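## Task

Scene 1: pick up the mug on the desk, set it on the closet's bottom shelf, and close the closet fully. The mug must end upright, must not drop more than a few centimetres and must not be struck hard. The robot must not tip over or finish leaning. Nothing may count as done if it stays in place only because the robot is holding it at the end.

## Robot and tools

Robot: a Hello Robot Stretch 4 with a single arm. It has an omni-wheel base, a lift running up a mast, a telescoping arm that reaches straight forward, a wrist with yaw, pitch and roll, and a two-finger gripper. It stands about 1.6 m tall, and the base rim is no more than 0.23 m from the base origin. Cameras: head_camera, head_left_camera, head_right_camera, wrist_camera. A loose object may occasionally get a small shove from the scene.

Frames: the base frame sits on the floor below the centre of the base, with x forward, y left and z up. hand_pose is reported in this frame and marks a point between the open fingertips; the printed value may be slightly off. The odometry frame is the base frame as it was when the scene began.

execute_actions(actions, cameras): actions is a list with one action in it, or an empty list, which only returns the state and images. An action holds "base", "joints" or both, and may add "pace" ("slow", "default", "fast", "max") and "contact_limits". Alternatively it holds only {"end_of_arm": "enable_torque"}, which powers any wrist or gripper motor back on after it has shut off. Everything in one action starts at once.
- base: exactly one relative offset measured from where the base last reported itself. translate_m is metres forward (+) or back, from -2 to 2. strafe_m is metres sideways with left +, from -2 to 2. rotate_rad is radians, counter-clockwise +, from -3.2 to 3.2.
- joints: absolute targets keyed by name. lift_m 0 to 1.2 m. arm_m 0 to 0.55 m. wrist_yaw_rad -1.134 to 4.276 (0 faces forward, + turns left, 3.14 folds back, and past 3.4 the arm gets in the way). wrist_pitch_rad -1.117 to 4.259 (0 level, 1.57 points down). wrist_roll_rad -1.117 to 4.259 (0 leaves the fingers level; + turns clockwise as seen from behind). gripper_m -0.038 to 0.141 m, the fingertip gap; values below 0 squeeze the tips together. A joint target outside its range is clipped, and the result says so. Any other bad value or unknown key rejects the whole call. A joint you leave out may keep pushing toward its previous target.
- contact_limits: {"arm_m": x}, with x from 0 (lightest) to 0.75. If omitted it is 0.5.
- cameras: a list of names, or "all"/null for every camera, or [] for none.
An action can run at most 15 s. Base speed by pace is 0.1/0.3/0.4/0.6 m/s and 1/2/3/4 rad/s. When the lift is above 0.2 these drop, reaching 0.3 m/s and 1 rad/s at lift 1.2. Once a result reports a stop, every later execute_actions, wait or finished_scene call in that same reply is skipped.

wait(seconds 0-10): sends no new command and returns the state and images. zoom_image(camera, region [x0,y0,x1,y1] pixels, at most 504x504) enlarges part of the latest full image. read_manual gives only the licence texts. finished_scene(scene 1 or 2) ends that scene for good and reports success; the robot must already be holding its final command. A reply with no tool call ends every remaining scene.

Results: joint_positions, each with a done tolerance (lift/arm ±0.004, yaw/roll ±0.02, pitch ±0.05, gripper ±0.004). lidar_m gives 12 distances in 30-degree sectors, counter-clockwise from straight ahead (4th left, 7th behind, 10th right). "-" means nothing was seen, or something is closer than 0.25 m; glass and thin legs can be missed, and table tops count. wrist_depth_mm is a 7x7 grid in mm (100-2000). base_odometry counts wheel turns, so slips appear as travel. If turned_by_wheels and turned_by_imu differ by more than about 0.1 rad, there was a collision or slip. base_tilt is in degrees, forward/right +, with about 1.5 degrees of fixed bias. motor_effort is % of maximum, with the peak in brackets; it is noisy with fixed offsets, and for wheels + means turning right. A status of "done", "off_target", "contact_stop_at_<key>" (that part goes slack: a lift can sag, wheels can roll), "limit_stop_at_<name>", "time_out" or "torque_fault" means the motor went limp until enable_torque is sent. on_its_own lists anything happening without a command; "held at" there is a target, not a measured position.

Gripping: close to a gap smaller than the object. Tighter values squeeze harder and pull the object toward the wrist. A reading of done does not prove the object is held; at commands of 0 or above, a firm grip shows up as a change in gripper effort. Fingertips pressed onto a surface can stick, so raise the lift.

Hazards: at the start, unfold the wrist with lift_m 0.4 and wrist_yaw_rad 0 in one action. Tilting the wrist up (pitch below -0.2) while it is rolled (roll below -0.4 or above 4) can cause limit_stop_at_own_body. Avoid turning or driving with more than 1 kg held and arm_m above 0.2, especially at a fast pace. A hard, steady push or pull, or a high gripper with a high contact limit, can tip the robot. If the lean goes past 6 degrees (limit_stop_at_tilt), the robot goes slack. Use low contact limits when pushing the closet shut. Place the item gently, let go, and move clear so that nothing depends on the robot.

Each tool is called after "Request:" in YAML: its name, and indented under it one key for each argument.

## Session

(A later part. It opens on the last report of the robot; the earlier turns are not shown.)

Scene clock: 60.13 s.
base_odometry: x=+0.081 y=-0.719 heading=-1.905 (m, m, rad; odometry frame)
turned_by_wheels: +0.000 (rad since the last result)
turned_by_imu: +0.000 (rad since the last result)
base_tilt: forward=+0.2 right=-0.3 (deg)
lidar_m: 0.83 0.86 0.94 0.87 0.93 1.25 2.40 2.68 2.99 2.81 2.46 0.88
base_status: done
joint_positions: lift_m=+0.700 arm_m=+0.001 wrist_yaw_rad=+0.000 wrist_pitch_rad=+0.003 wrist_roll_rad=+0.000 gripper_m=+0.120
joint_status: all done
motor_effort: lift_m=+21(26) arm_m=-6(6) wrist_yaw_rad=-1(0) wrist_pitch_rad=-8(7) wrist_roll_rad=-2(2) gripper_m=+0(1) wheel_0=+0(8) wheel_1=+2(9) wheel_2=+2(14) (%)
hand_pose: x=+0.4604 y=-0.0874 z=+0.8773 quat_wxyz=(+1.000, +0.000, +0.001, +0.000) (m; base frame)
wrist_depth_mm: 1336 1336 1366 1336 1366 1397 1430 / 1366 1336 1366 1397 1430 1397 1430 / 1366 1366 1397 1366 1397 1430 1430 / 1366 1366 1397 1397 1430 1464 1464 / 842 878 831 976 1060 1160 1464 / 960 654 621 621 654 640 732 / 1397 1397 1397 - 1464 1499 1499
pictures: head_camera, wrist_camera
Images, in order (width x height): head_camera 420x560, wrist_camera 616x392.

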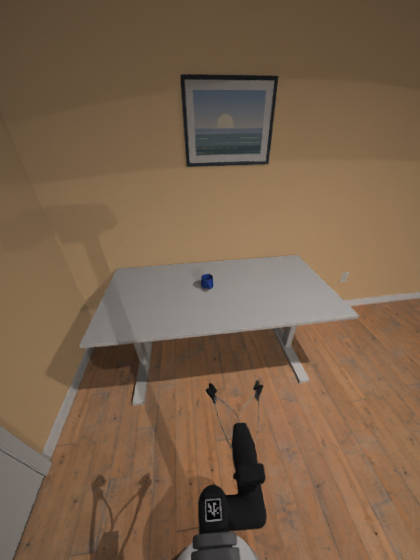

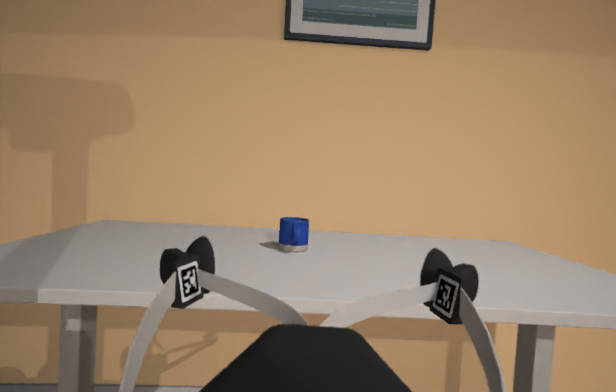

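Request:
zoom_image:
  camera: "wrist_camera"
  region: [240, 190, 360, 270]

Request:
execute_actions:
  actions:
    - {"base":{"translate_m":0.3},"joints":{"lift_m":0.62,"arm_m":0.2}}
  cameras: ["head_camera","wrist_camera"]

Region (240, 190, 360, 270) of wrist_camera's 616x392 image, scaled by 4.200.

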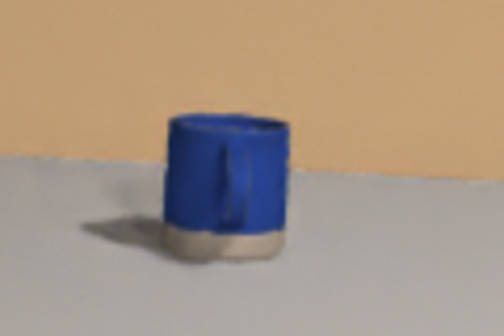

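Scene clock: 62.70 s.
base_odometry: x=-0.017 y=-1.002 heading=-1.904 (m, m, rad; odometry frame)
turned_by_wheels: +0.000 (rad since the last result)
turned_by_imu: +0.001 (rad since the last result)
base_tilt: forward=+0.4 right=-0.4 (deg)
lidar_m: 0.53 0.53 0.73 0.88 0.95 1.28 2.72 2.93 2.96 2.76 0.84 0.55
base_status: done
joint_positions: lift_m=+0.620 arm_m=+0.199 wrist_yaw_rad=+0.000 wrist_pitch_rad=+0.002 wrist_roll_rad=+0.000 gripper_m=+0.120
joint_status: all done
motor_effort: lift_m=+18(19) arm_m=+6(6) wrist_yaw_rad=+0(1) wrist_pitch_rad=-7(7) wrist_roll_rad=-2(2) gripper_m=+0(2) wheel_0=+3(8) wheel_1=+3(5) wheel_2=-1(10) (%)
hand_pose: x=+0.6584 y=-0.0874 z=+0.7977 quat_wxyz=(+1.000, +0.000, +0.001, +0.000) (m; base frame)
wrist_depth_mm: 866 878 866 878 891 904 917 / 866 878 891 904 904 904 931 / 866 878 891 904 917 917 931 / 891 891 904 904 931 931 931 / 512 535 477 488 647 707 768 / 322 312 297 330 319 332 404 / 236 229 256 - 267 256 277
pictures: head_camera, wrist_camera
Images, in order (width x height): head_camera 420x560, wrist_camera 616x392.

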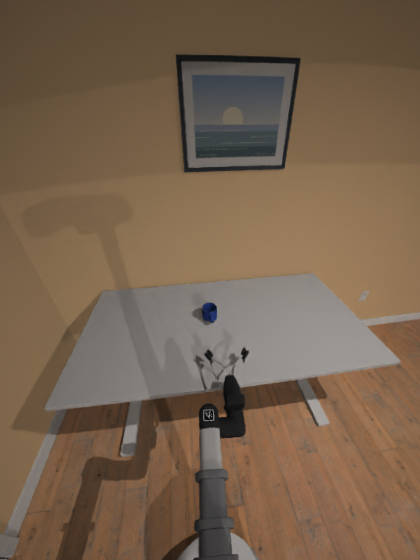

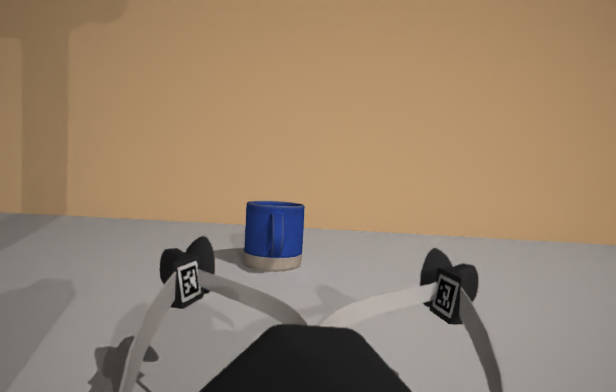

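Request:
execute_actions:
  actions:
    - {"base":{"strafe_m":0.065},"joints":{"lift_m":0.6,"arm_m":0.35,"gripper_m":0.14}}
  cameras: ["wrist_camera"]

Scene clock: 64.33 s.
base_odometry: x=+0.045 y=-1.023 heading=-1.904 (m, m, rad; odometry frame)
turned_by_wheels: +0.000 (rad since the last result)
turned_by_imu: +0.001 (rad since the last result)
base_tilt: forward=+0.4 right=-0.4 (deg)
lidar_m: 0.52 0.52 0.72 0.83 0.89 1.17 2.71 2.96 3.06 2.86 0.81 0.58
base_status: done
joint_positions: lift_m=+0.600 arm_m=+0.349 wrist_yaw_rad=+0.000 wrist_pitch_rad=+0.002 wrist_roll_rad=+0.000 gripper_m=+0.140
joint_status: all done
motor_effort: lift_m=+18(14) arm_m=+6(5) wrist_yaw_rad=-1(1) wrist_pitch_rad=-7(7) wrist_roll_rad=-2(2) gripper_m=-1(1) wheel_0=+1(10) wheel_1=+2(9) wheel_2=+0(0) (%)
hand_pose: x=+0.8083 y=-0.0874 z=+0.7777 quat_wxyz=(+1.000, +0.000, +0.001, +0.000) (m; base frame)
wrist_depth_mm: 715 723 723 732 741 750 759 / 723 732 732 741 750 759 768 / 715 732 741 750 759 768 768 / 732 750 750 759 768 778 778 / 433 442 473 324 535 597 654 / 272 257 265 166 282 219 342 / 198 202 216 - 226 216 233
pictures: wrist_camera
Images, in order (width x height): wrist_camera 616x392.

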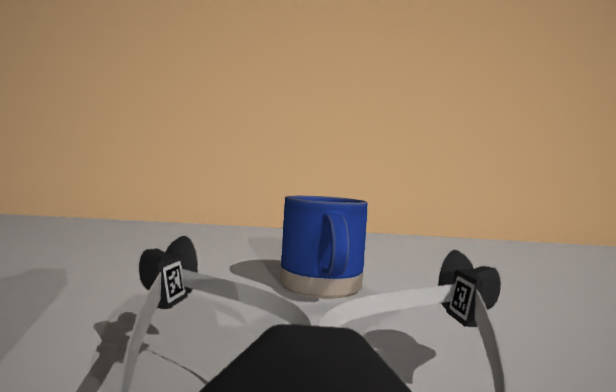

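Request:
execute_actions:
  actions:
    - {"joints":{"arm_m":0.49}}
  cameras: ["wrist_camera"]

Request:
execute_actions:
  actions:
    - {"joints":{"gripper_m":0.03}}
  cameras: ["wrist_camera"]

Request:
execute_actions:
  actions:
    - {"joints":{"lift_m":0.66}}
  cameras: ["wrist_camera"]

Scene clock: 65.90 s.
base_odometry: x=+0.045 y=-1.023 heading=-1.904 (m, m, rad; odometry frame)
turned_by_wheels: +0.000 (rad since the last result)
turned_by_imu: +0.000 (rad since the last result)
base_tilt: forward=+0.2 right=-0.2 (deg)
lidar_m: 0.51 0.53 0.71 0.81 0.88 1.17 2.72 2.94 3.05 2.84 0.82 0.56
base_status: not commanded
joint_positions: lift_m=+0.600 arm_m=+0.489 wrist_yaw_rad=-0.001 wrist_pitch_rad=+0.002 wrist_roll_rad=+0.000 gripper_m=+0.140
joint_status: all done
motor_effort: lift_m=+17(17) arm_m=+6(6) wrist_yaw_rad=+1(3) wrist_pitch_rad=-7(6) wrist_roll_rad=-2(2) gripper_m=-1(2) wheel_0=+1(1) wheel_1=+2(2) wheel_2=+0(0) (%)
hand_pose: x=+0.9482 y=-0.0876 z=+0.7777 quat_wxyz=(+1.000, +0.000, +0.001, +0.000) (m; base frame)
wrist_depth_mm: 580 585 591 597 603 609 615 / 591 591 597 603 615 621 627 / 591 597 603 609 615 627 627 / 603 597 609 615 621 627 634 / 433 452 477 193 427 597 640 / 271 257 248 164 206 219 342 / 198 200 216 - 220 215 233
pictures: wrist_camera
Images, in order (width x height): wrist_camera 616x392.

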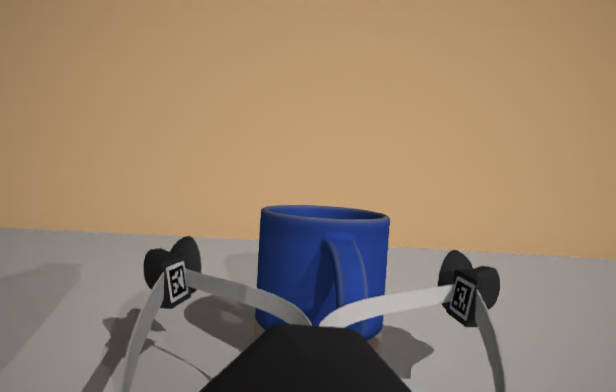

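Scene clock: 68.00 s.
base_odometry: x=+0.045 y=-1.023 heading=-1.904 (m, m, rad; odometry frame)
turned_by_wheels: +0.000 (rad since the last result)
turned_by_imu: +0.001 (rad since the last result)
base_tilt: forward=+0.4 right=-0.4 (deg)
lidar_m: 0.50 0.53 0.70 0.82 0.88 1.21 2.73 2.95 3.06 2.86 0.80 0.56
base_status: not commanded
joint_positions: lift_m=+0.600 arm_m=+0.489 wrist_yaw_rad=+0.000 wrist_pitch_rad=+0.002 wrist_roll_rad=+0.000 gripper_m=+0.031
joint_status: all done
motor_effort: lift_m=+17(17) arm_m=+6(6) wrist_yaw_rad=+0(3) wrist_pitch_rad=-7(7) wrist_roll_rad=-2(2) gripper_m=-23(23) wheel_0=+1(1) wheel_1=+2(2) wheel_2=+0(0) (%)
hand_pose: x=+0.9483 y=-0.0875 z=+0.7777 quat_wxyz=(+1.000, +0.000, +0.001, +0.000) (m; base frame)
wrist_depth_mm: 580 585 591 597 603 609 615 / 580 591 597 603 609 615 627 / 585 591 609 609 621 621 621 / 597 603 609 609 621 627 634 / 427 455 373 181 203 591 640 / 271 244 198 182 185 273 340 / 198 201 215 - 220 208 231
pictures: wrist_camera
Images, in order (width x height): wrist_camera 616x392.

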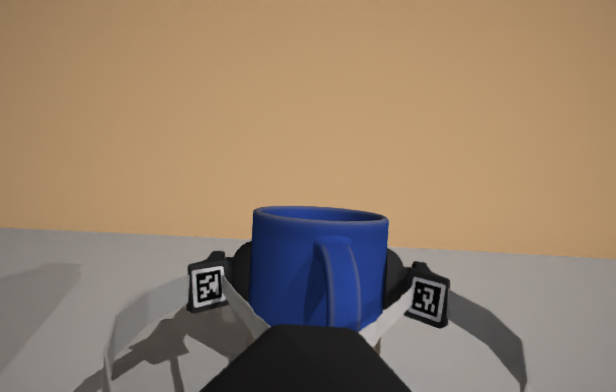

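Scene clock: 69.17 s.
base_odometry: x=+0.045 y=-1.023 heading=-1.904 (m, m, rad; odometry frame)
turned_by_wheels: +0.000 (rad since the last result)
turned_by_imu: +0.000 (rad since the last result)
base_tilt: forward=+0.5 right=-0.1 (deg)
lidar_m: 0.49 0.54 0.70 0.82 0.88 1.16 2.71 2.93 3.03 2.86 0.82 0.56
base_status: not commanded
joint_positions: lift_m=+0.660 arm_m=+0.489 wrist_yaw_rad=+0.000 wrist_pitch_rad=+0.006 wrist_roll_rad=+0.000 gripper_m=+0.030
joint_status: all done
motor_effort: lift_m=+22(22) arm_m=+6(6) wrist_yaw_rad=+0(0) wrist_pitch_rad=-18(19) wrist_roll_rad=-2(2) gripper_m=-22(23) wheel_0=+1(0) wheel_1=+2(2) wheel_2=+0(0) (%)
hand_pose: x=+0.9483 y=-0.0875 z=+0.8361 quat_wxyz=(+1.000, +0.000, +0.003, +0.000) (m; base frame)
wrist_depth_mm: 580 585 591 597 603 609 615 / 580 591 597 603 609 615 627 / 591 597 609 603 615 627 627 / 597 597 609 609 621 634 640 / 603 609 609 181 203 634 640 / 413 373 198 182 185 410 517 / 300 306 329 - 334 317 353
pictures: wrist_camera
Images, in order (width x height): wrist_camera 616x392.

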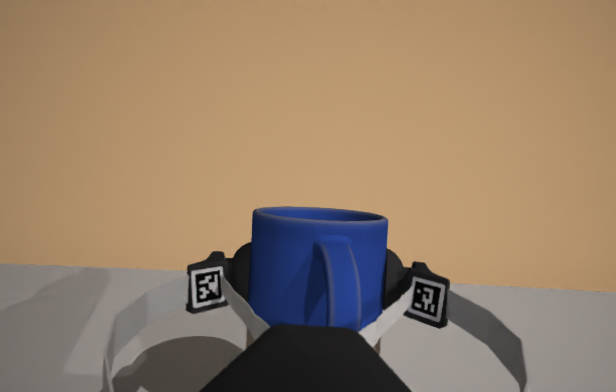

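Request:
execute_actions:
  actions:
    - {"base":{"translate_m":-0.3},"joints":{"arm_m":0.0}}
  cameras: []

Request:
execute_actions:
  actions:
    - {"base":{"rotate_rad":3.1},"joints":{"lift_m":0.3}}
  cameras: []

Request:
execute_actions:
  actions:
    - {"base":{"translate_m":1.5}}
  cameras: []

Request:
execute_actions:
  actions:
    - {"base":{"strafe_m":1.16}}
  cameras: ["head_camera","wrist_camera"]

Scene clock: 71.83 s.
base_odometry: x=+0.143 y=-0.740 heading=-1.904 (m, m, rad; odometry frame)
turned_by_wheels: +0.000 (rad since the last result)
turned_by_imu: +0.001 (rad since the last result)
base_tilt: forward=+0.3 right=-0.4 (deg)
lidar_m: 0.81 0.83 0.87 0.81 0.85 1.13 2.42 2.45 3.04 2.87 1.27 0.88
base_status: done
joint_positions: lift_m=+0.660 arm_m=+0.001 wrist_yaw_rad=+0.000 wrist_pitch_rad=+0.007 wrist_roll_rad=+0.000 gripper_m=+0.030
joint_status: all done
motor_effort: lift_m=+23(23) arm_m=-6(6) wrist_yaw_rad=+0(2) wrist_pitch_rad=-19(19) wrist_roll_rad=-2(2) gripper_m=-21(22) wheel_0=-3(7) wheel_1=-3(7) wheel_2=+1(10) (%)
hand_pose: x=+0.4604 y=-0.0875 z=+0.8361 quat_wxyz=(+1.000, +0.000, +0.003, +0.000) (m; base frame)
wrist_depth_mm: 1308 1308 1366 1336 1366 1397 1430 / 1336 1366 1366 1366 1397 1430 1430 / 1336 1366 1366 1397 1397 1397 1430 / 1336 1366 1397 1430 1430 1430 1464 / 661 691 634 181 203 904 976 / 1366 946 197 182 186 627 1008 / 1397 1430 1430 - 1464 1499 1499
pictures: none
No camera images: the call's "cameras" was empty. Leave "cameras" out to get every camera's image.

Scene clock: 74.67 s.
base_odometry: x=+0.143 y=-0.740 heading=+1.195 (m, m, rad; odometry frame)
turned_by_wheels: +3.100 (rad since the last result)
turned_by_imu: +3.138 (rad since the last result)
base_tilt: forward=+0.2 right=-0.2 (deg)
lidar_m: 2.40 2.43 3.06 2.87 2.59 0.90 0.80 0.82 0.89 0.82 0.86 1.13
base_status: done
joint_positions: lift_m=+0.300 arm_m=+0.001 wrist_yaw_rad=+0.000 wrist_pitch_rad=+0.007 wrist_roll_rad=+0.000 gripper_m=+0.030
joint_status: all done
motor_effort: lift_m=+19(24) arm_m=-6(6) wrist_yaw_rad=-2(3) wrist_pitch_rad=-19(19) wrist_roll_rad=-2(2) gripper_m=-23(22) wheel_0=-1(9) wheel_1=-1(7) wheel_2=-4(9) (%)
hand_pose: x=+0.4605 y=-0.0873 z=+0.4764 quat_wxyz=(+1.000, +0.000, +0.003, +0.000) (m; base frame)
wrist_depth_mm: - - - - - 1430 1008 / - - - - - 1397 976 / - - - - - 1430 976 / - - - - - 1366 976 / - - 1921 181 204 1336 976 / 1336 1160 197 181 185 1160 960 / 960 976 1025 - 1060 1008 931
pictures: none
No camera images: the call's "cameras" was empty. Leave "cameras" out to get every camera's image.

Scene clock: 81.13 s.
base_odometry: x=+0.693 y=+0.655 heading=+1.195 (m, m, rad; odometry frame)
turned_by_wheels: +0.000 (rad since the last result)
turned_by_imu: -0.001 (rad since the last result)
base_tilt: forward=+0.3 right=-0.2 (deg)
lidar_m: 1.64 1.01 1.59 3.03 3.08 2.51 2.87 1.15 0.73 0.64 0.66 0.92
base_status: done
joint_positions: lift_m=+0.300 arm_m=+0.001 wrist_yaw_rad=+0.000 wrist_pitch_rad=+0.007 wrist_roll_rad=+0.000 gripper_m=+0.030
joint_status: not commanded
motor_effort: lift_m=+19(18) arm_m=-6(6) wrist_yaw_rad=-2(1) wrist_pitch_rad=-18(18) wrist_roll_rad=-2(1) gripper_m=-22(21) wheel_0=+0(6) wheel_1=+2(8) wheel_2=+0(10) (%)
hand_pose: x=+0.4605 y=-0.0874 z=+0.4764 quat_wxyz=(+1.000, +0.000, +0.003, +0.000) (m; base frame)
wrist_depth_mm: 891 1366 1366 1397 1430 1138 809 / 904 1366 1366 1397 1430 1138 798 / 917 1397 1366 1430 1430 1118 788 / 917 1397 1397 1430 1464 1118 778 / 931 1430 1397 181 203 1098 768 / 946 1182 197 181 185 917 768 / 917 976 1042 - 1060 976 768
pictures: none
No camera images: the call's "cameras" was empty. Leave "cameras" out to get every camera's image.

Scene clock: 86.33 s.
base_odometry: x=-0.387 y=+1.081 heading=+1.195 (m, m, rad; odometry frame)
turned_by_wheels: +0.000 (rad since the last result)
turned_by_imu: +0.005 (rad since the last result)
base_tilt: forward=+0.2 right=-0.3 (deg)
lidar_m: 1.11 0.82 1.08 1.86 1.92 2.46 3.24 2.51 2.00 1.82 1.86 0.91
base_status: done
joint_positions: lift_m=+0.300 arm_m=+0.001 wrist_yaw_rad=+0.000 wrist_pitch_rad=+0.007 wrist_roll_rad=+0.000 gripper_m=+0.030
joint_status: not commanded
motor_effort: lift_m=+19(19) arm_m=-6(6) wrist_yaw_rad=+0(1) wrist_pitch_rad=-18(19) wrist_roll_rad=-1(2) gripper_m=-21(23) wheel_0=-1(9) wheel_1=+1(12) wheel_2=+0(1) (%)
hand_pose: x=+0.4604 y=-0.0874 z=+0.4764 quat_wxyz=(+1.000, +0.000, +0.003, +0.000) (m; base frame)
wrist_depth_mm: 549 1229 1229 1205 1160 878 585 / 549 1118 1255 1281 1308 691 597 / 559 1255 1255 1308 1255 676 603 / 564 1255 1281 1308 1336 668 609 / 564 1281 1308 181 204 661 615 / 574 1182 197 182 185 597 621 / 585 976 1060 - 1060 640 627
pictures: head_camera, wrist_camera
Images, in order (width x height): head_camera 420x560, wrist_camera 616x392.

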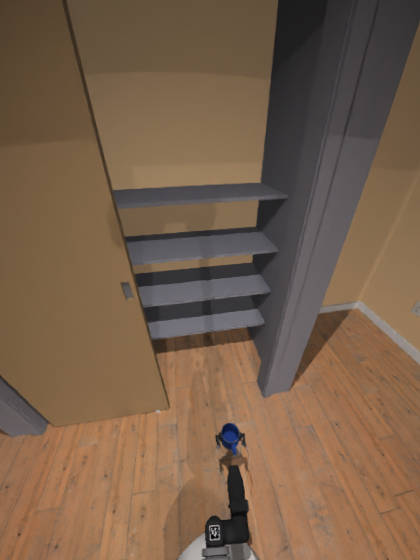

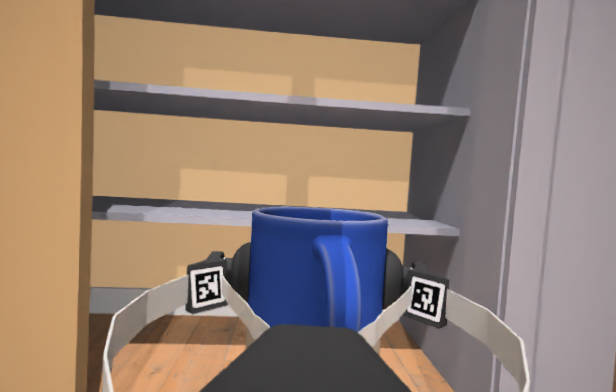

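Request:
execute_actions:
  actions:
    - {"base":{"strafe_m":0.03},"joints":{"lift_m":0.36,"arm_m":0.35}}
  cameras: ["head_camera","wrist_camera"]

Scene clock: 88.57 s.
base_odometry: x=-0.414 y=+1.092 heading=+1.195 (m, m, rad; odometry frame)
turned_by_wheels: +0.000 (rad since the last result)
turned_by_imu: +0.001 (rad since the last result)
base_tilt: forward=+0.2 right=-0.2 (deg)
lidar_m: 1.11 0.81 1.08 1.83 1.90 2.40 2.78 2.51 2.02 1.86 1.93 0.91
base_status: done
joint_positions: lift_m=+0.360 arm_m=+0.349 wrist_yaw_rad=+0.000 wrist_pitch_rad=+0.006 wrist_roll_rad=+0.000 gripper_m=+0.030
joint_status: all done
motor_effort: lift_m=+23(22) arm_m=+6(5) wrist_yaw_rad=-1(2) wrist_pitch_rad=-18(19) wrist_roll_rad=-2(1) gripper_m=-23(23) wheel_0=-1(9) wheel_1=+1(8) wheel_2=+0(1) (%)
hand_pose: x=+0.8083 y=-0.0874 z=+0.5361 quat_wxyz=(+1.000, +0.000, +0.003, +0.000) (m; base frame)
wrist_depth_mm: 891 904 917 931 960 866 609 / 654 683 647 946 960 809 603 / 917 917 946 960 976 750 591 / 917 946 946 960 991 831 597 / 699 732 668 181 204 778 591 / 931 549 198 182 185 591 591 / 946 960 946 - 1008 798 574
pictures: head_camera, wrist_camera
Images, in order (width x height): head_camera 420x560, wrist_camera 616x392.

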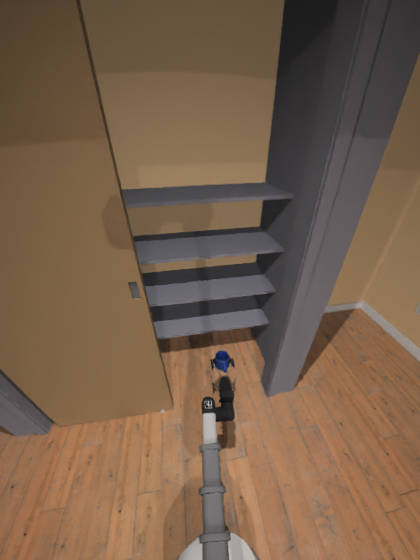

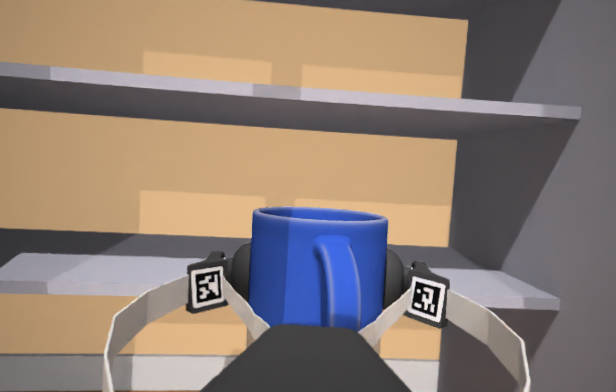

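Request:
execute_actions:
  actions:
    - {"base":{"translate_m":0.3},"joints":{"arm_m":0.53}}
  cameras: ["wrist_camera"]

Request:
execute_actions:
  actions:
    - {"joints":{"lift_m":0.31},"pace":"slow"}
  cameras: ["wrist_camera","head_camera"]

Scene clock: 91.13 s.
base_odometry: x=-0.304 y=+1.371 heading=+1.196 (m, m, rad; odometry frame)
turned_by_wheels: +0.000 (rad since the last result)
turned_by_imu: +0.000 (rad since the last result)
base_tilt: forward=+0.4 right=-0.4 (deg)
lidar_m: 0.80 0.51 0.67 1.85 1.90 2.46 3.54 2.79 1.97 1.82 0.78 0.67
base_status: done
joint_positions: lift_m=+0.360 arm_m=+0.529 wrist_yaw_rad=+0.000 wrist_pitch_rad=+0.006 wrist_roll_rad=+0.000 gripper_m=+0.030
joint_status: all done
motor_effort: lift_m=+23(23) arm_m=+6(5) wrist_yaw_rad=-1(1) wrist_pitch_rad=-18(18) wrist_roll_rad=-2(1) gripper_m=-24(20) wheel_0=+3(6) wheel_1=+2(7) wheel_2=-1(10) (%)
hand_pose: x=+0.9884 y=-0.0874 z=+0.5361 quat_wxyz=(+1.000, +0.000, +0.003, +0.000) (m; base frame)
wrist_depth_mm: 312 297 283 273 264 256 252 / 455 459 466 449 421 402 387 / 459 466 473 484 484 500 508 / 462 469 477 484 492 504 508 / 469 477 480 181 203 508 517 / 442 399 198 181 185 445 500 / 324 330 353 - 359 343 379
pictures: wrist_camera
Images, in order (width x height): wrist_camera 616x392.

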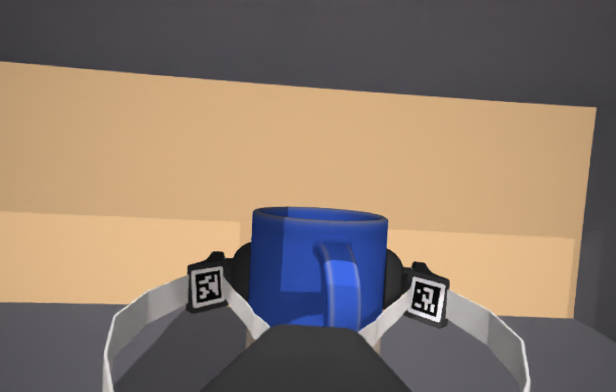

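Scene clock: 92.40 s.
base_odometry: x=-0.304 y=+1.371 heading=+1.196 (m, m, rad; odometry frame)
turned_by_wheels: +0.000 (rad since the last result)
turned_by_imu: +0.000 (rad since the last result)
base_tilt: forward=+0.4 right=-0.3 (deg)
lidar_m: 0.81 0.54 0.66 1.87 1.90 2.43 3.55 2.82 1.95 1.81 0.81 0.67
base_status: not commanded
joint_positions: lift_m=+0.310 arm_m=+0.529 wrist_yaw_rad=+0.000 wrist_pitch_rad=+0.006 wrist_roll_rad=+0.000 gripper_m=+0.030
joint_status: all done
motor_effort: lift_m=+18(20) arm_m=+6(6) wrist_yaw_rad=-1(1) wrist_pitch_rad=-18(18) wrist_roll_rad=-2(2) gripper_m=-24(23) wheel_0=+3(3) wheel_1=+2(2) wheel_2=-1(1) (%)
hand_pose: x=+0.9884 y=-0.0874 z=+0.4865 quat_wxyz=(+1.000, +0.000, +0.003, +0.000) (m; base frame)
wrist_depth_mm: 449 433 418 402 387 377 370 / 452 459 469 473 484 492 504 / 459 466 473 480 492 500 508 / 462 469 480 484 492 500 512 / 466 473 477 181 204 508 517 / 320 290 197 181 185 322 402 / 236 240 256 - 260 249 277
pictures: head_camera, wrist_camera
Images, in order (width x height): head_camera 420x560, wrist_camera 616x392.

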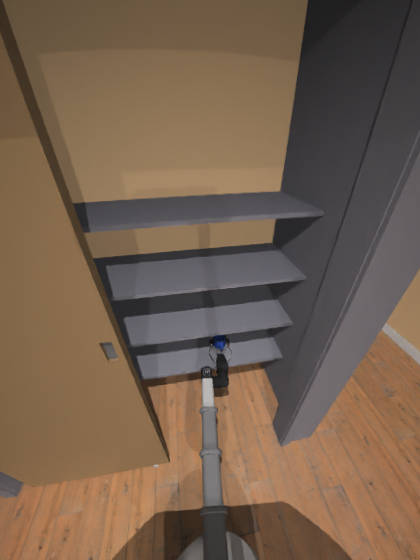

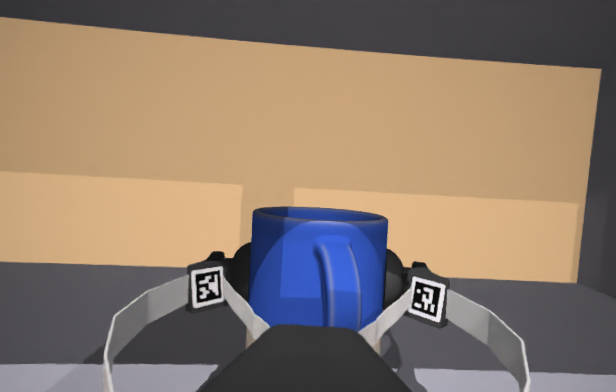

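Request:
execute_actions:
  actions:
    - {"joints":{"lift_m":0.29},"pace":"slow"}
  cameras: []

Scene clock: 93.40 s.
base_odometry: x=-0.304 y=+1.371 heading=+1.196 (m, m, rad; odometry frame)
turned_by_wheels: +0.000 (rad since the last result)
turned_by_imu: +0.000 (rad since the last result)
base_tilt: forward=+0.2 right=-0.4 (deg)
lidar_m: 0.80 0.53 0.66 1.86 1.92 2.45 3.55 2.81 1.96 1.79 0.78 0.66
base_status: not commanded
joint_positions: lift_m=+0.290 arm_m=+0.529 wrist_yaw_rad=+0.000 wrist_pitch_rad=+0.006 wrist_roll_rad=+0.000 gripper_m=+0.030
joint_status: all done
motor_effort: lift_m=+18(16) arm_m=+6(6) wrist_yaw_rad=-1(1) wrist_pitch_rad=-18(19) wrist_roll_rad=-1(2) gripper_m=-21(20) wheel_0=+2(3) wheel_1=+2(2) wheel_2=-1(1) (%)
hand_pose: x=+0.9884 y=-0.0874 z=+0.4665 quat_wxyz=(+1.000, +0.000, +0.003, +0.000) (m; base frame)
wrist_depth_mm: 449 455 462 452 436 424 413 / 455 462 469 477 484 492 504 / 455 466 473 480 492 500 504 / 459 469 477 484 492 504 512 / 430 452 413 181 204 508 512 / 272 246 198 182 185 273 342 / 200 204 217 - 221 210 234
pictures: none
No camera images: the call's "cameras" was empty. Leave "cameras" out to get every camera's image.

Same height as the desk grasp; nearly touching.

Request:
execute_actions:
  actions:
    - {"joints":{"lift_m":0.284},"pace":"slow"}
  cameras: []

Request:
execute_actions:
  actions:
    - {"joints":{"gripper_m":0.14},"pace":"slow"}
  cameras: ["wrist_camera"]

Request:
execute_actions:
  actions:
    - {"joints":{"arm_m":0.1}}
  cameras: ["wrist_camera","head_camera"]

Scene clock: 94.13 s.
base_odometry: x=-0.304 y=+1.371 heading=+1.196 (m, m, rad; odometry frame)
turned_by_wheels: +0.000 (rad since the last result)
turned_by_imu: +0.000 (rad since the last result)
base_tilt: forward=+0.2 right=-0.5 (deg)
lidar_m: 0.80 0.53 0.66 1.87 1.90 2.44 3.54 2.81 1.97 1.82 0.79 0.67
base_status: not commanded
joint_positions: lift_m=+0.284 arm_m=+0.529 wrist_yaw_rad=+0.000 wrist_pitch_rad=+0.000 wrist_roll_rad=+0.000 gripper_m=+0.030
joint_status: all done
motor_effort: lift_m=+16(18) arm_m=+6(6) wrist_yaw_rad=+0(1) wrist_pitch_rad=+0(18) wrist_roll_rad=-1(2) gripper_m=-21(24) wheel_0=+3(3) wheel_1=+2(2) wheel_2=+0(1) (%)
hand_pose: x=+0.9883 y=-0.0875 z=+0.4626 quat_wxyz=(+1.000, +0.000, +0.000, +0.000) (m; base frame)
wrist_depth_mm: 452 455 462 449 430 418 413 / 452 462 469 480 484 492 504 / 459 466 477 484 492 500 508 / 459 473 477 484 496 508 512 / 433 455 373 181 203 508 512 / 270 244 198 181 185 273 342 / 196 200 215 - 220 208 231
pictures: none
No camera images: the call's "cameras" was empty. Leave "cameras" out to get every camera's image.

Scene clock: 98.87 s.
base_odometry: x=-0.304 y=+1.371 heading=+1.196 (m, m, rad; odometry frame)
turned_by_wheels: +0.000 (rad since the last result)
turned_by_imu: +0.001 (rad since the last result)
base_tilt: forward=+0.3 right=-0.3 (deg)
lidar_m: 0.81 0.55 0.67 1.85 1.91 2.48 3.53 2.81 1.97 1.81 0.77 0.69
base_status: not commanded
joint_positions: lift_m=+0.284 arm_m=+0.529 wrist_yaw_rad=+0.000 wrist_pitch_rad=+0.002 wrist_roll_rad=+0.000 gripper_m=+0.140
joint_status: all done
motor_effort: lift_m=+17(17) arm_m=+6(6) wrist_yaw_rad=+0(1) wrist_pitch_rad=-5(6) wrist_roll_rad=-2(1) gripper_m=-1(22) wheel_0=+3(3) wheel_1=+2(2) wheel_2=-1(1) (%)
hand_pose: x=+0.9883 y=-0.0876 z=+0.4619 quat_wxyz=(+1.000, +0.000, +0.001, +0.000) (m; base frame)
wrist_depth_mm: 449 455 466 455 439 430 418 / 455 459 473 477 484 492 504 / 459 462 477 480 492 496 508 / 462 469 480 484 492 500 508 / 421 436 415 191 466 508 512 / 265 251 242 161 211 219 336 / 193 196 211 - 215 211 227
pictures: wrist_camera
Images, in order (width x height): wrist_camera 616x392.

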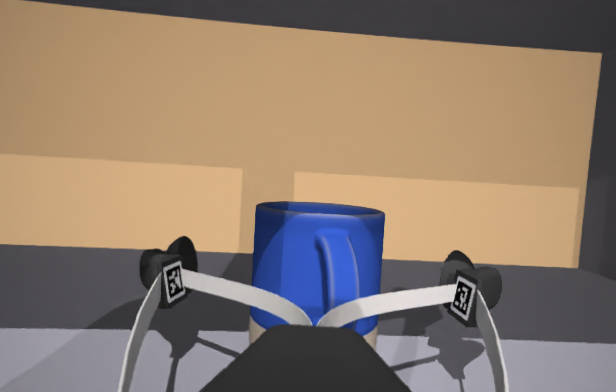

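Scene clock: 101.23 s.
base_odometry: x=-0.304 y=+1.371 heading=+1.196 (m, m, rad; odometry frame)
turned_by_wheels: +0.000 (rad since the last result)
turned_by_imu: +0.001 (rad since the last result)
base_tilt: forward=+0.4 right=-0.2 (deg)
lidar_m: 0.80 0.55 0.66 1.88 1.91 2.46 3.53 2.84 1.97 1.82 0.80 0.68
base_status: not commanded
joint_positions: lift_m=+0.284 arm_m=+0.101 wrist_yaw_rad=+0.000 wrist_pitch_rad=+0.003 wrist_roll_rad=+0.000 gripper_m=+0.140
joint_status: all done
motor_effort: lift_m=+17(17) arm_m=-6(9) wrist_yaw_rad=-1(1) wrist_pitch_rad=-7(8) wrist_roll_rad=-1(2) gripper_m=-1(0) wheel_0=+3(3) wheel_1=+2(3) wheel_2=-1(1) (%)
hand_pose: x=+0.5605 y=-0.0874 z=+0.4617 quat_wxyz=(+1.000, +0.000, +0.001, +0.000) (m; base frame)
wrist_depth_mm: 517 530 525 539 891 768 574 / 854 842 768 732 691 661 574 / 878 878 904 904 917 842 603 / 866 891 891 904 946 831 591 / 559 517 569 591 640 609 549 / 878 891 917 166 946 220 580 / 878 891 904 - 946 788 569
pictures: head_camera, wrist_camera
Images, in order (width x height): head_camera 420x560, wrist_camera 616x392.

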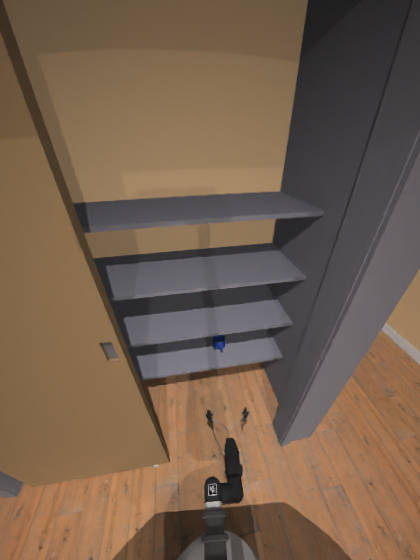

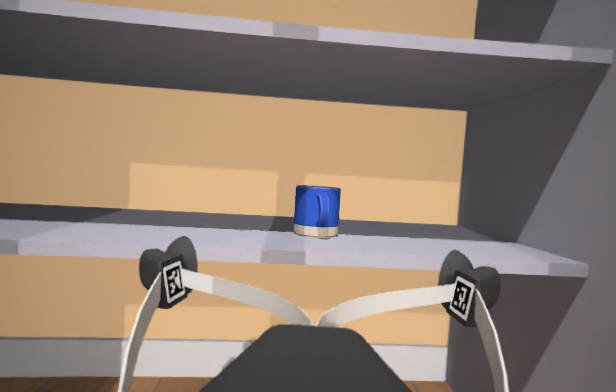

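Request:
execute_actions:
  actions:
    - {"base":{"translate_m":-0.3},"joints":{"arm_m":0.0,"gripper_m":-0.02}}
  cameras: []

Request:
execute_actions:
  actions:
    - {"base":{"strafe_m":0.2},"joints":{"lift_m":0.87}}
  cameras: ["wrist_camera","head_camera"]

Scene clock: 103.87 s.
base_odometry: x=-0.414 y=+1.092 heading=+1.195 (m, m, rad; odometry frame)
turned_by_wheels: +0.000 (rad since the last result)
turned_by_imu: +0.001 (rad since the last result)
base_tilt: forward=+0.2 right=-0.3 (deg)
lidar_m: 1.09 0.82 1.07 1.83 1.88 2.40 2.79 2.50 2.03 1.84 1.89 0.95
base_status: done
joint_positions: lift_m=+0.284 arm_m=+0.001 wrist_yaw_rad=+0.000 wrist_pitch_rad=+0.003 wrist_roll_rad=+0.000 gripper_m=-0.020
joint_status: all done
motor_effort: lift_m=+17(17) arm_m=-6(5) wrist_yaw_rad=+0(1) wrist_pitch_rad=-7(7) wrist_roll_rad=-2(2) gripper_m=-13(12) wheel_0=-3(7) wheel_1=-2(7) wheel_2=+1(11) (%)
hand_pose: x=+0.4604 y=-0.0874 z=+0.4616 quat_wxyz=(+1.000, +0.000, +0.001, +0.000) (m; base frame)
wrist_depth_mm: 544 1229 1255 1205 1205 946 580 / 554 946 1255 1281 1308 917 591 / 554 1255 1255 1308 1308 904 597 / 559 1205 1308 1308 1336 891 609 / 569 1281 1308 1308 1336 707 609 / 569 1229 181 190 182 668 621 / 580 866 1042 - 1042 603 621
pictures: none
No camera images: the call's "cameras" was empty. Leave "cameras" out to get every camera's image.

Scene clock: 107.10 s.
base_odometry: x=-0.601 y=+1.165 heading=+1.195 (m, m, rad; odometry frame)
turned_by_wheels: +0.000 (rad since the last result)
turned_by_imu: +0.002 (rad since the last result)
base_tilt: forward=+0.3 right=-0.3 (deg)
lidar_m: 0.76 0.79 1.03 1.65 1.69 2.17 3.25 2.51 2.24 2.05 2.13 1.05
base_status: done
joint_positions: lift_m=+0.870 arm_m=+0.001 wrist_yaw_rad=+0.000 wrist_pitch_rad=+0.003 wrist_roll_rad=+0.000 gripper_m=-0.020
joint_status: all done
motor_effort: lift_m=+22(24) arm_m=-6(6) wrist_yaw_rad=-1(0) wrist_pitch_rad=-7(7) wrist_roll_rad=-2(1) gripper_m=-14(13) wheel_0=+1(10) wheel_1=+1(13) wheel_2=+0(2) (%)
hand_pose: x=+0.4604 y=-0.0874 z=+1.0473 quat_wxyz=(+1.000, +0.000, +0.001, +0.000) (m; base frame)
wrist_depth_mm: 530 539 544 1255 1281 1281 931 / 535 544 549 1118 1281 1160 904 / 539 544 559 1281 1308 1229 891 / 539 554 569 1281 1308 1182 891 / 549 554 569 1281 1336 1229 878 / 554 564 181 189 182 1098 866 / 559 569 574 - 1308 946 866
pictures: head_camera, wrist_camera
Images, in order (width x height): head_camera 420x560, wrist_camera 616x392.

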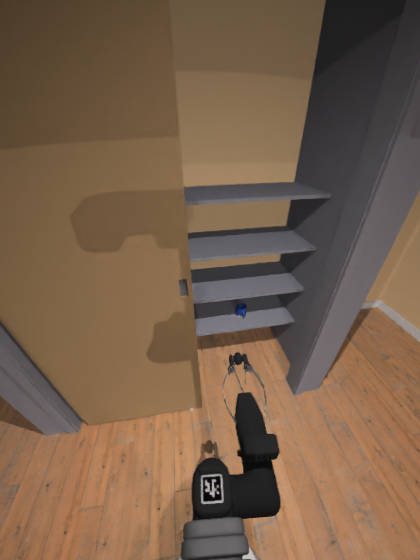

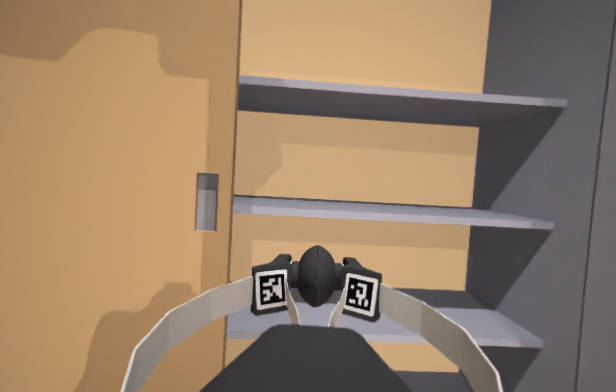

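Request:
execute_actions:
  actions:
    - {"base":{"strafe_m":0.173},"joints":{"arm_m":0.24}}
  cameras: ["wrist_camera"]

Scene clock: 109.00 s.
base_odometry: x=-0.761 y=+1.229 heading=+1.195 (m, m, rad; odometry frame)
turned_by_wheels: +0.000 (rad since the last result)
turned_by_imu: +0.001 (rad since the last result)
base_tilt: forward=+0.3 right=-0.3 (deg)
lidar_m: 0.73 0.76 0.96 1.47 1.51 1.93 3.26 2.51 2.42 2.23 1.18 1.12
base_status: done
joint_positions: lift_m=+0.870 arm_m=+0.239 wrist_yaw_rad=+0.000 wrist_pitch_rad=+0.002 wrist_roll_rad=+0.000 gripper_m=-0.020
joint_status: all done
motor_effort: lift_m=+21(21) arm_m=+6(5) wrist_yaw_rad=-1(1) wrist_pitch_rad=-8(7) wrist_roll_rad=-2(2) gripper_m=-13(13) wheel_0=-1(9) wheel_1=+1(11) wheel_2=+1(2) (%)
hand_pose: x=+0.6983 y=-0.0874 z=+1.0474 quat_wxyz=(+1.000, +0.000, +0.001, +0.000) (m; base frame)
wrist_depth_mm: 291 296 300 306 1025 1060 1060 / 294 298 304 307 707 750 732 / 296 301 306 312 1042 1060 1078 / 298 303 309 315 1042 1078 1025 / 301 307 312 315 1060 1078 976 / 306 310 181 189 182 1098 1025 / 307 314 319 - 788 732 831
pictures: wrist_camera
Images, in order (width x height): wrist_camera 616x392.

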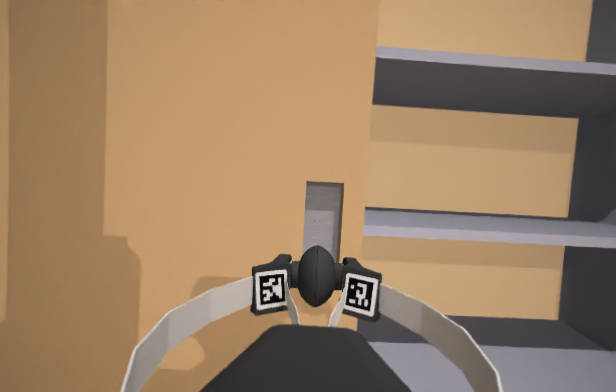

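Request:
execute_actions:
  actions:
    - {"base":{"rotate_rad":0.06}}
  cameras: []

Request:
execute_actions:
  actions:
    - {"base":{"strafe_m":-0.05}}
  cameras: ["wrist_camera"]

Scene clock: 109.70 s.
base_odometry: x=-0.761 y=+1.228 heading=+1.255 (m, m, rad; odometry frame)
turned_by_wheels: +0.060 (rad since the last result)
turned_by_imu: +0.060 (rad since the last result)
base_tilt: forward=+0.3 right=-0.3 (deg)
lidar_m: 0.75 0.78 1.06 1.47 1.51 2.04 3.26 2.56 2.37 2.23 1.15 1.11
base_status: done
joint_positions: lift_m=+0.870 arm_m=+0.239 wrist_yaw_rad=+0.000 wrist_pitch_rad=+0.002 wrist_roll_rad=+0.000 gripper_m=-0.020
joint_status: not commanded
motor_effort: lift_m=+22(22) arm_m=+6(6) wrist_yaw_rad=-1(1) wrist_pitch_rad=-6(6) wrist_roll_rad=-1(1) gripper_m=-13(13) wheel_0=-1(7) wheel_1=-2(6) wheel_2=-2(9) (%)
hand_pose: x=+0.6983 y=-0.0874 z=+1.0474 quat_wxyz=(+1.000, +0.000, +0.001, +0.000) (m; base frame)
wrist_depth_mm: 297 297 298 300 300 1008 1025 / 300 298 301 301 303 750 723 / 301 301 304 306 307 1042 1025 / 304 304 306 307 307 1042 1060 / 307 309 309 309 324 1042 1042 / 310 312 181 189 182 1042 1060 / 314 314 315 - 317 732 831
pictures: none
No camera images: the call's "cameras" was empty. Leave "cameras" out to get every camera's image.

Scene clock: 110.80 s.
base_odometry: x=-0.714 y=+1.213 heading=+1.255 (m, m, rad; odometry frame)
turned_by_wheels: +0.000 (rad since the last result)
turned_by_imu: +0.000 (rad since the last result)
base_tilt: forward=+0.2 right=-0.5 (deg)
lidar_m: 0.75 0.77 1.03 1.53 1.57 2.10 3.30 2.55 2.33 2.16 1.11 1.12
base_status: done
joint_positions: lift_m=+0.870 arm_m=+0.239 wrist_yaw_rad=+0.000 wrist_pitch_rad=+0.002 wrist_roll_rad=+0.000 gripper_m=-0.020
joint_status: not commanded
motor_effort: lift_m=+21(21) arm_m=+6(6) wrist_yaw_rad=-1(1) wrist_pitch_rad=-7(6) wrist_roll_rad=-2(1) gripper_m=-12(12) wheel_0=+1(9) wheel_1=+0(9) wheel_2=+0(4) (%)
hand_pose: x=+0.6983 y=-0.0874 z=+1.0474 quat_wxyz=(+1.000, +0.000, +0.001, +0.000) (m; base frame)
wrist_depth_mm: 298 298 298 301 1008 1008 1025 / 301 301 304 304 699 759 715 / 303 304 307 307 1025 1025 1025 / 307 306 307 307 1042 1025 1042 / 307 309 310 310 1042 1042 1025 / 314 312 181 189 182 1060 1042 / 317 315 317 - 778 723 831
pictures: wrist_camera
Images, in order (width x height): wrist_camera 616x392.

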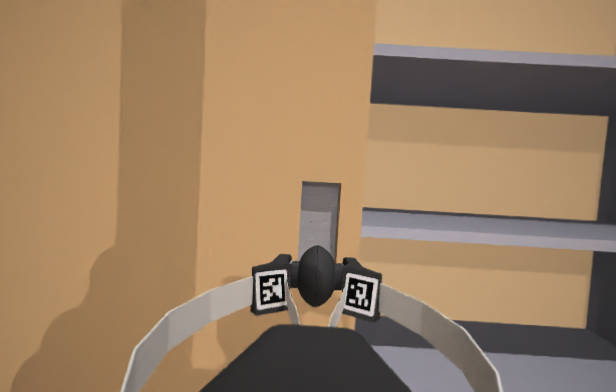

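Request:
execute_actions:
  actions:
    - {"base":{"strafe_m":-0.005},"joints":{"arm_m":0.36},"contact_limits":{"arm_m":0.1},"pace":"slow"}
  cameras: ["wrist_camera"]

Request:
execute_actions:
  actions: []
  cameras: []

Scene clock: 112.83 s.
base_odometry: x=-0.709 y=+1.211 heading=+1.255 (m, m, rad; odometry frame)
turned_by_wheels: +0.000 (rad since the last result)
turned_by_imu: +0.001 (rad since the last result)
base_tilt: forward=+0.3 right=-0.2 (deg)
lidar_m: 0.76 0.80 1.00 1.52 1.59 2.11 3.27 2.56 2.32 2.16 1.12 1.14
base_status: done
joint_positions: lift_m=+0.870 arm_m=+0.326 wrist_yaw_rad=-0.005 wrist_pitch_rad=+0.001 wrist_roll_rad=+0.000 gripper_m=-0.020
joint_status: arm_m contact_stop (moved +0.087 of +0.121)
on_its_own: arm_m is slack since a contact_stop (your +0.360 is given up)
motor_effort: lift_m=+21(22) arm_m=+0(15) wrist_yaw_rad=+13(30) wrist_pitch_rad=-4(8) wrist_roll_rad=-2(2) gripper_m=-12(13) wheel_0=-1(5) wheel_1=+0(7) wheel_2=-4(8) (%)
contact_limits: arm_m 0.1
hand_pose: x=+0.7845 y=-0.0888 z=+1.0477 quat_wxyz=(+1.000, +0.000, +0.001, -0.002) (m; base frame)
wrist_depth_mm: 216 216 218 219 530 931 931 / 218 219 220 221 699 750 723 / 220 220 221 223 931 931 946 / 222 223 224 225 946 946 946 / 224 225 226 227 627 699 788 / 226 227 181 190 181 976 976 / 228 229 229 - 788 723 831
pictures: wrist_camera
Images, in order (width x height): wrist_camera 616x392.

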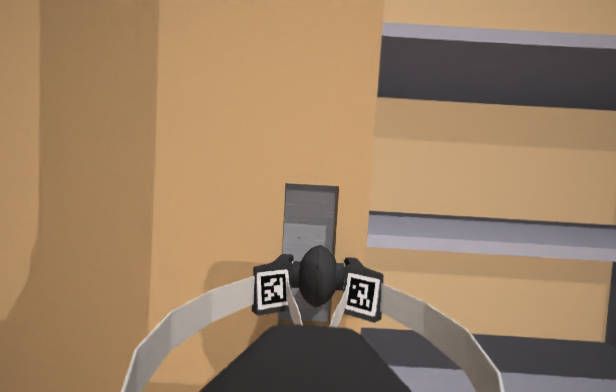

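not run: a stop came earlier in this reply.

Request:
execute_actions:
  actions:
    - {"base":{"strafe_m":-0.3},"joints":{"arm_m":0.328},"pace":"slow"}
  cameras: ["wrist_camera","head_camera"]

Scene clock: 117.03 s.
base_odometry: x=-0.424 y=+1.118 heading=+1.255 (m, m, rad; odometry frame)
turned_by_wheels: +0.000 (rad since the last result)
turned_by_imu: +0.004 (rad since the last result)
base_tilt: forward=+0.3 right=-0.4 (deg)
lidar_m: 0.76 0.79 1.15 1.82 1.91 2.52 3.27 2.54 2.00 1.86 1.96 0.91
base_status: done
joint_positions: lift_m=+0.870 arm_m=+0.327 wrist_yaw_rad=+0.000 wrist_pitch_rad=+0.002 wrist_roll_rad=+0.000 gripper_m=-0.020
joint_status: all done
motor_effort: lift_m=+20(21) arm_m=+6(10) wrist_yaw_rad=-3(38) wrist_pitch_rad=-6(6) wrist_roll_rad=-1(2) gripper_m=-14(13) wheel_0=+1(24) wheel_1=-2(6) wheel_2=+2(4) (%)
hand_pose: x=+0.7863 y=-0.0873 z=+1.0475 quat_wxyz=(+1.000, +0.000, +0.001, +0.000) (m; base frame)
wrist_depth_mm: 225 225 227 227 580 931 683 / 227 228 228 229 798 750 668 / 229 229 230 230 946 946 723 / 231 232 232 245 960 960 723 / 234 234 235 234 960 715 647 / 236 236 182 190 182 946 691 / 237 238 238 - 788 723 683
pictures: head_camera, wrist_camera
Images, in order (width x height): head_camera 420x560, wrist_camera 616x392.

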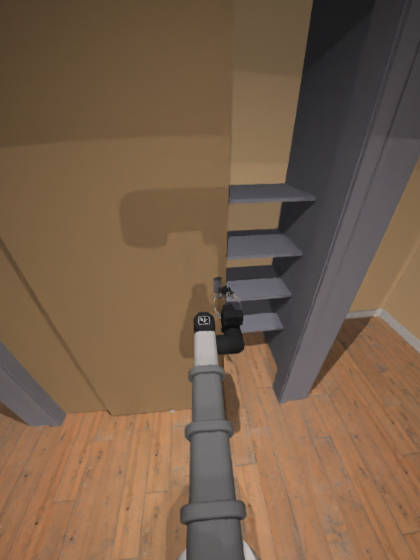

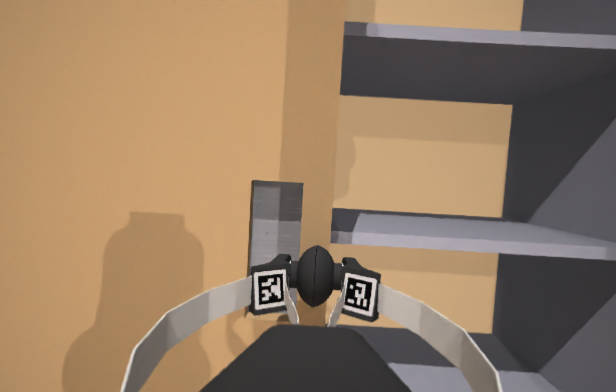

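Request:
execute_actions:
  actions:
    - {"base":{"strafe_m":0.03},"joints":{"arm_m":0.31},"pace":"slow"}
  cameras: []

Request:
execute_actions:
  actions:
    - {"joints":{"arm_m":0.38},"contact_limits":{"arm_m":0.15},"pace":"slow"}
  cameras: ["wrist_camera"]

Scene clock: 118.40 s.
base_odometry: x=-0.452 y=+1.128 heading=+1.255 (m, m, rad; odometry frame)
turned_by_wheels: +0.000 (rad since the last result)
turned_by_imu: +0.000 (rad since the last result)
base_tilt: forward=+0.3 right=-0.2 (deg)
lidar_m: 0.75 0.80 1.12 1.78 1.86 2.50 3.27 2.55 2.05 1.88 2.00 0.92
base_status: done
joint_positions: lift_m=+0.870 arm_m=+0.311 wrist_yaw_rad=+0.000 wrist_pitch_rad=+0.002 wrist_roll_rad=+0.000 gripper_m=-0.020
joint_status: all done
motor_effort: lift_m=+21(20) arm_m=-6(5) wrist_yaw_rad=+0(2) wrist_pitch_rad=-5(6) wrist_roll_rad=-1(2) gripper_m=-13(12) wheel_0=-4(6) wheel_1=+3(8) wheel_2=+0(1) (%)
hand_pose: x=+0.7705 y=-0.0874 z=+1.0475 quat_wxyz=(+1.000, +0.000, +0.001, +0.000) (m; base frame)
wrist_depth_mm: 238 238 239 239 549 946 715 / 240 240 241 241 634 750 699 / 242 242 243 243 960 960 759 / 244 245 245 246 960 991 750 / 246 247 247 247 615 917 683 / 249 249 182 190 182 976 732 / 251 251 252 - 788 732 732
pictures: none
No camera images: the call's "cameras" was empty. Leave "cameras" out to get every camera's image.

Scene clock: 119.60 s.
base_odometry: x=-0.453 y=+1.127 heading=+1.254 (m, m, rad; odometry frame)
turned_by_wheels: +0.000 (rad since the last result)
turned_by_imu: +0.001 (rad since the last result)
base_tilt: forward=+0.3 right=-0.1 (deg)
lidar_m: 0.78 0.81 1.13 1.80 1.86 2.48 3.28 2.57 2.04 1.90 2.02 0.94
base_status: not commanded
joint_positions: lift_m=+0.870 arm_m=+0.334 wrist_yaw_rad=-0.006 wrist_pitch_rad=+0.002 wrist_roll_rad=+0.000 gripper_m=-0.020
joint_status: arm_m contact_stop (moved +0.023 of +0.069)
on_its_own: arm_m is slack since a contact_stop (your +0.380 is given up); wrist_yaw_rad is at rest, and its effort (+17) is outside its rest range (-13 to +13)
motor_effort: lift_m=+20(21) arm_m=+0(16) wrist_yaw_rad=+17(30) wrist_pitch_rad=-5(7) wrist_roll_rad=-1(2) gripper_m=-9(14) wheel_0=+1(4) wheel_1=+2(4) wheel_2=-9(10) (%)
contact_limits: arm_m 0.15
hand_pose: x=+0.7929 y=-0.0892 z=+1.0476 quat_wxyz=(+1.000, +0.000, +0.001, -0.003) (m; base frame)
wrist_depth_mm: 218 218 220 220 525 569 707 / 220 221 222 223 634 750 691 / 221 223 224 225 946 960 759 / 224 225 227 229 960 946 741 / 226 227 229 229 615 699 683 / 229 229 182 189 183 976 723 / 230 231 233 - 788 750 732
pictures: wrist_camera
Images, in order (width x height): wrist_camera 616x392.

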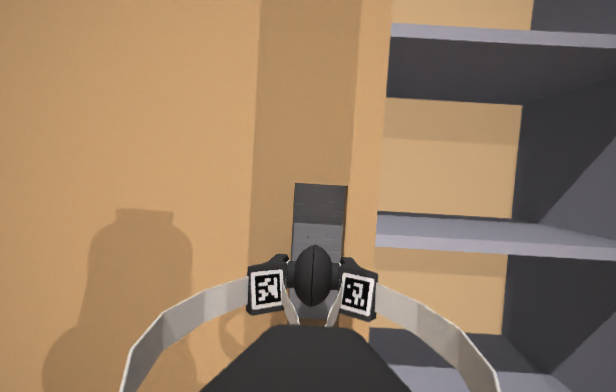

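Request:
execute_actions:
  actions:
    - {"base":{"strafe_m":-0.1},"joints":{"arm_m":0.338},"pace":"slow"}
  cameras: ["wrist_camera","head_camera"]

Scene clock: 121.80 s.
base_odometry: x=-0.358 y=+1.096 heading=+1.254 (m, m, rad; odometry frame)
turned_by_wheels: +0.000 (rad since the last result)
turned_by_imu: +0.002 (rad since the last result)
base_tilt: forward=+0.2 right=-0.2 (deg)
lidar_m: 0.77 0.82 1.15 1.90 1.96 2.60 3.27 2.57 1.93 1.79 1.89 0.89
base_status: done
joint_positions: lift_m=+0.870 arm_m=+0.337 wrist_yaw_rad=+0.000 wrist_pitch_rad=+0.003 wrist_roll_rad=+0.000 gripper_m=-0.020
joint_status: all done
motor_effort: lift_m=+21(21) arm_m=+6(14) wrist_yaw_rad=-1(27) wrist_pitch_rad=-7(7) wrist_roll_rad=-2(1) gripper_m=-12(14) wheel_0=+5(23) wheel_1=-3(6) wheel_2=-2(7) (%)
hand_pose: x=+0.7963 y=-0.0873 z=+1.0474 quat_wxyz=(+1.000, +0.000, +0.001, +0.000) (m; base frame)
wrist_depth_mm: 219 219 220 220 535 569 591 / 221 220 222 222 707 750 615 / 223 223 224 224 946 946 640 / 225 225 226 231 946 866 634 / 227 227 229 228 634 699 585 / 229 229 179 190 182 842 621 / 232 232 231 - 788 723 603
pictures: head_camera, wrist_camera
Images, in order (width x height): head_camera 420x560, wrist_camera 616x392.

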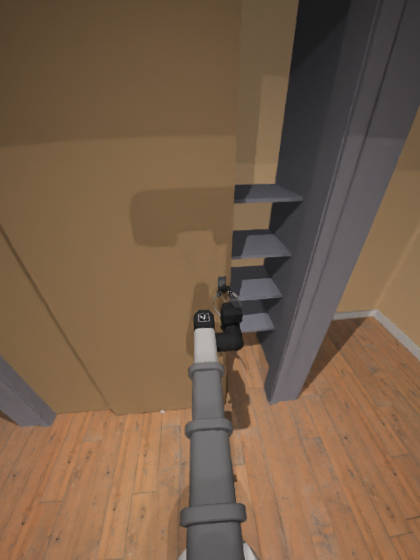

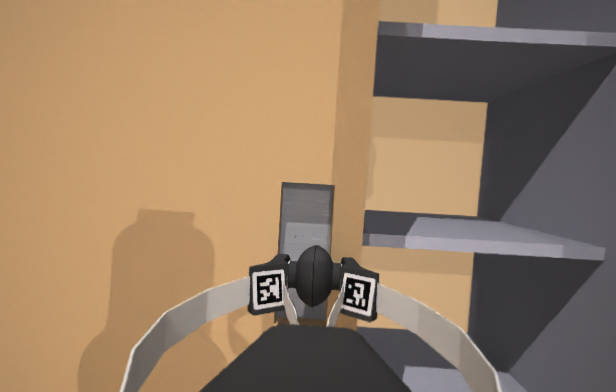

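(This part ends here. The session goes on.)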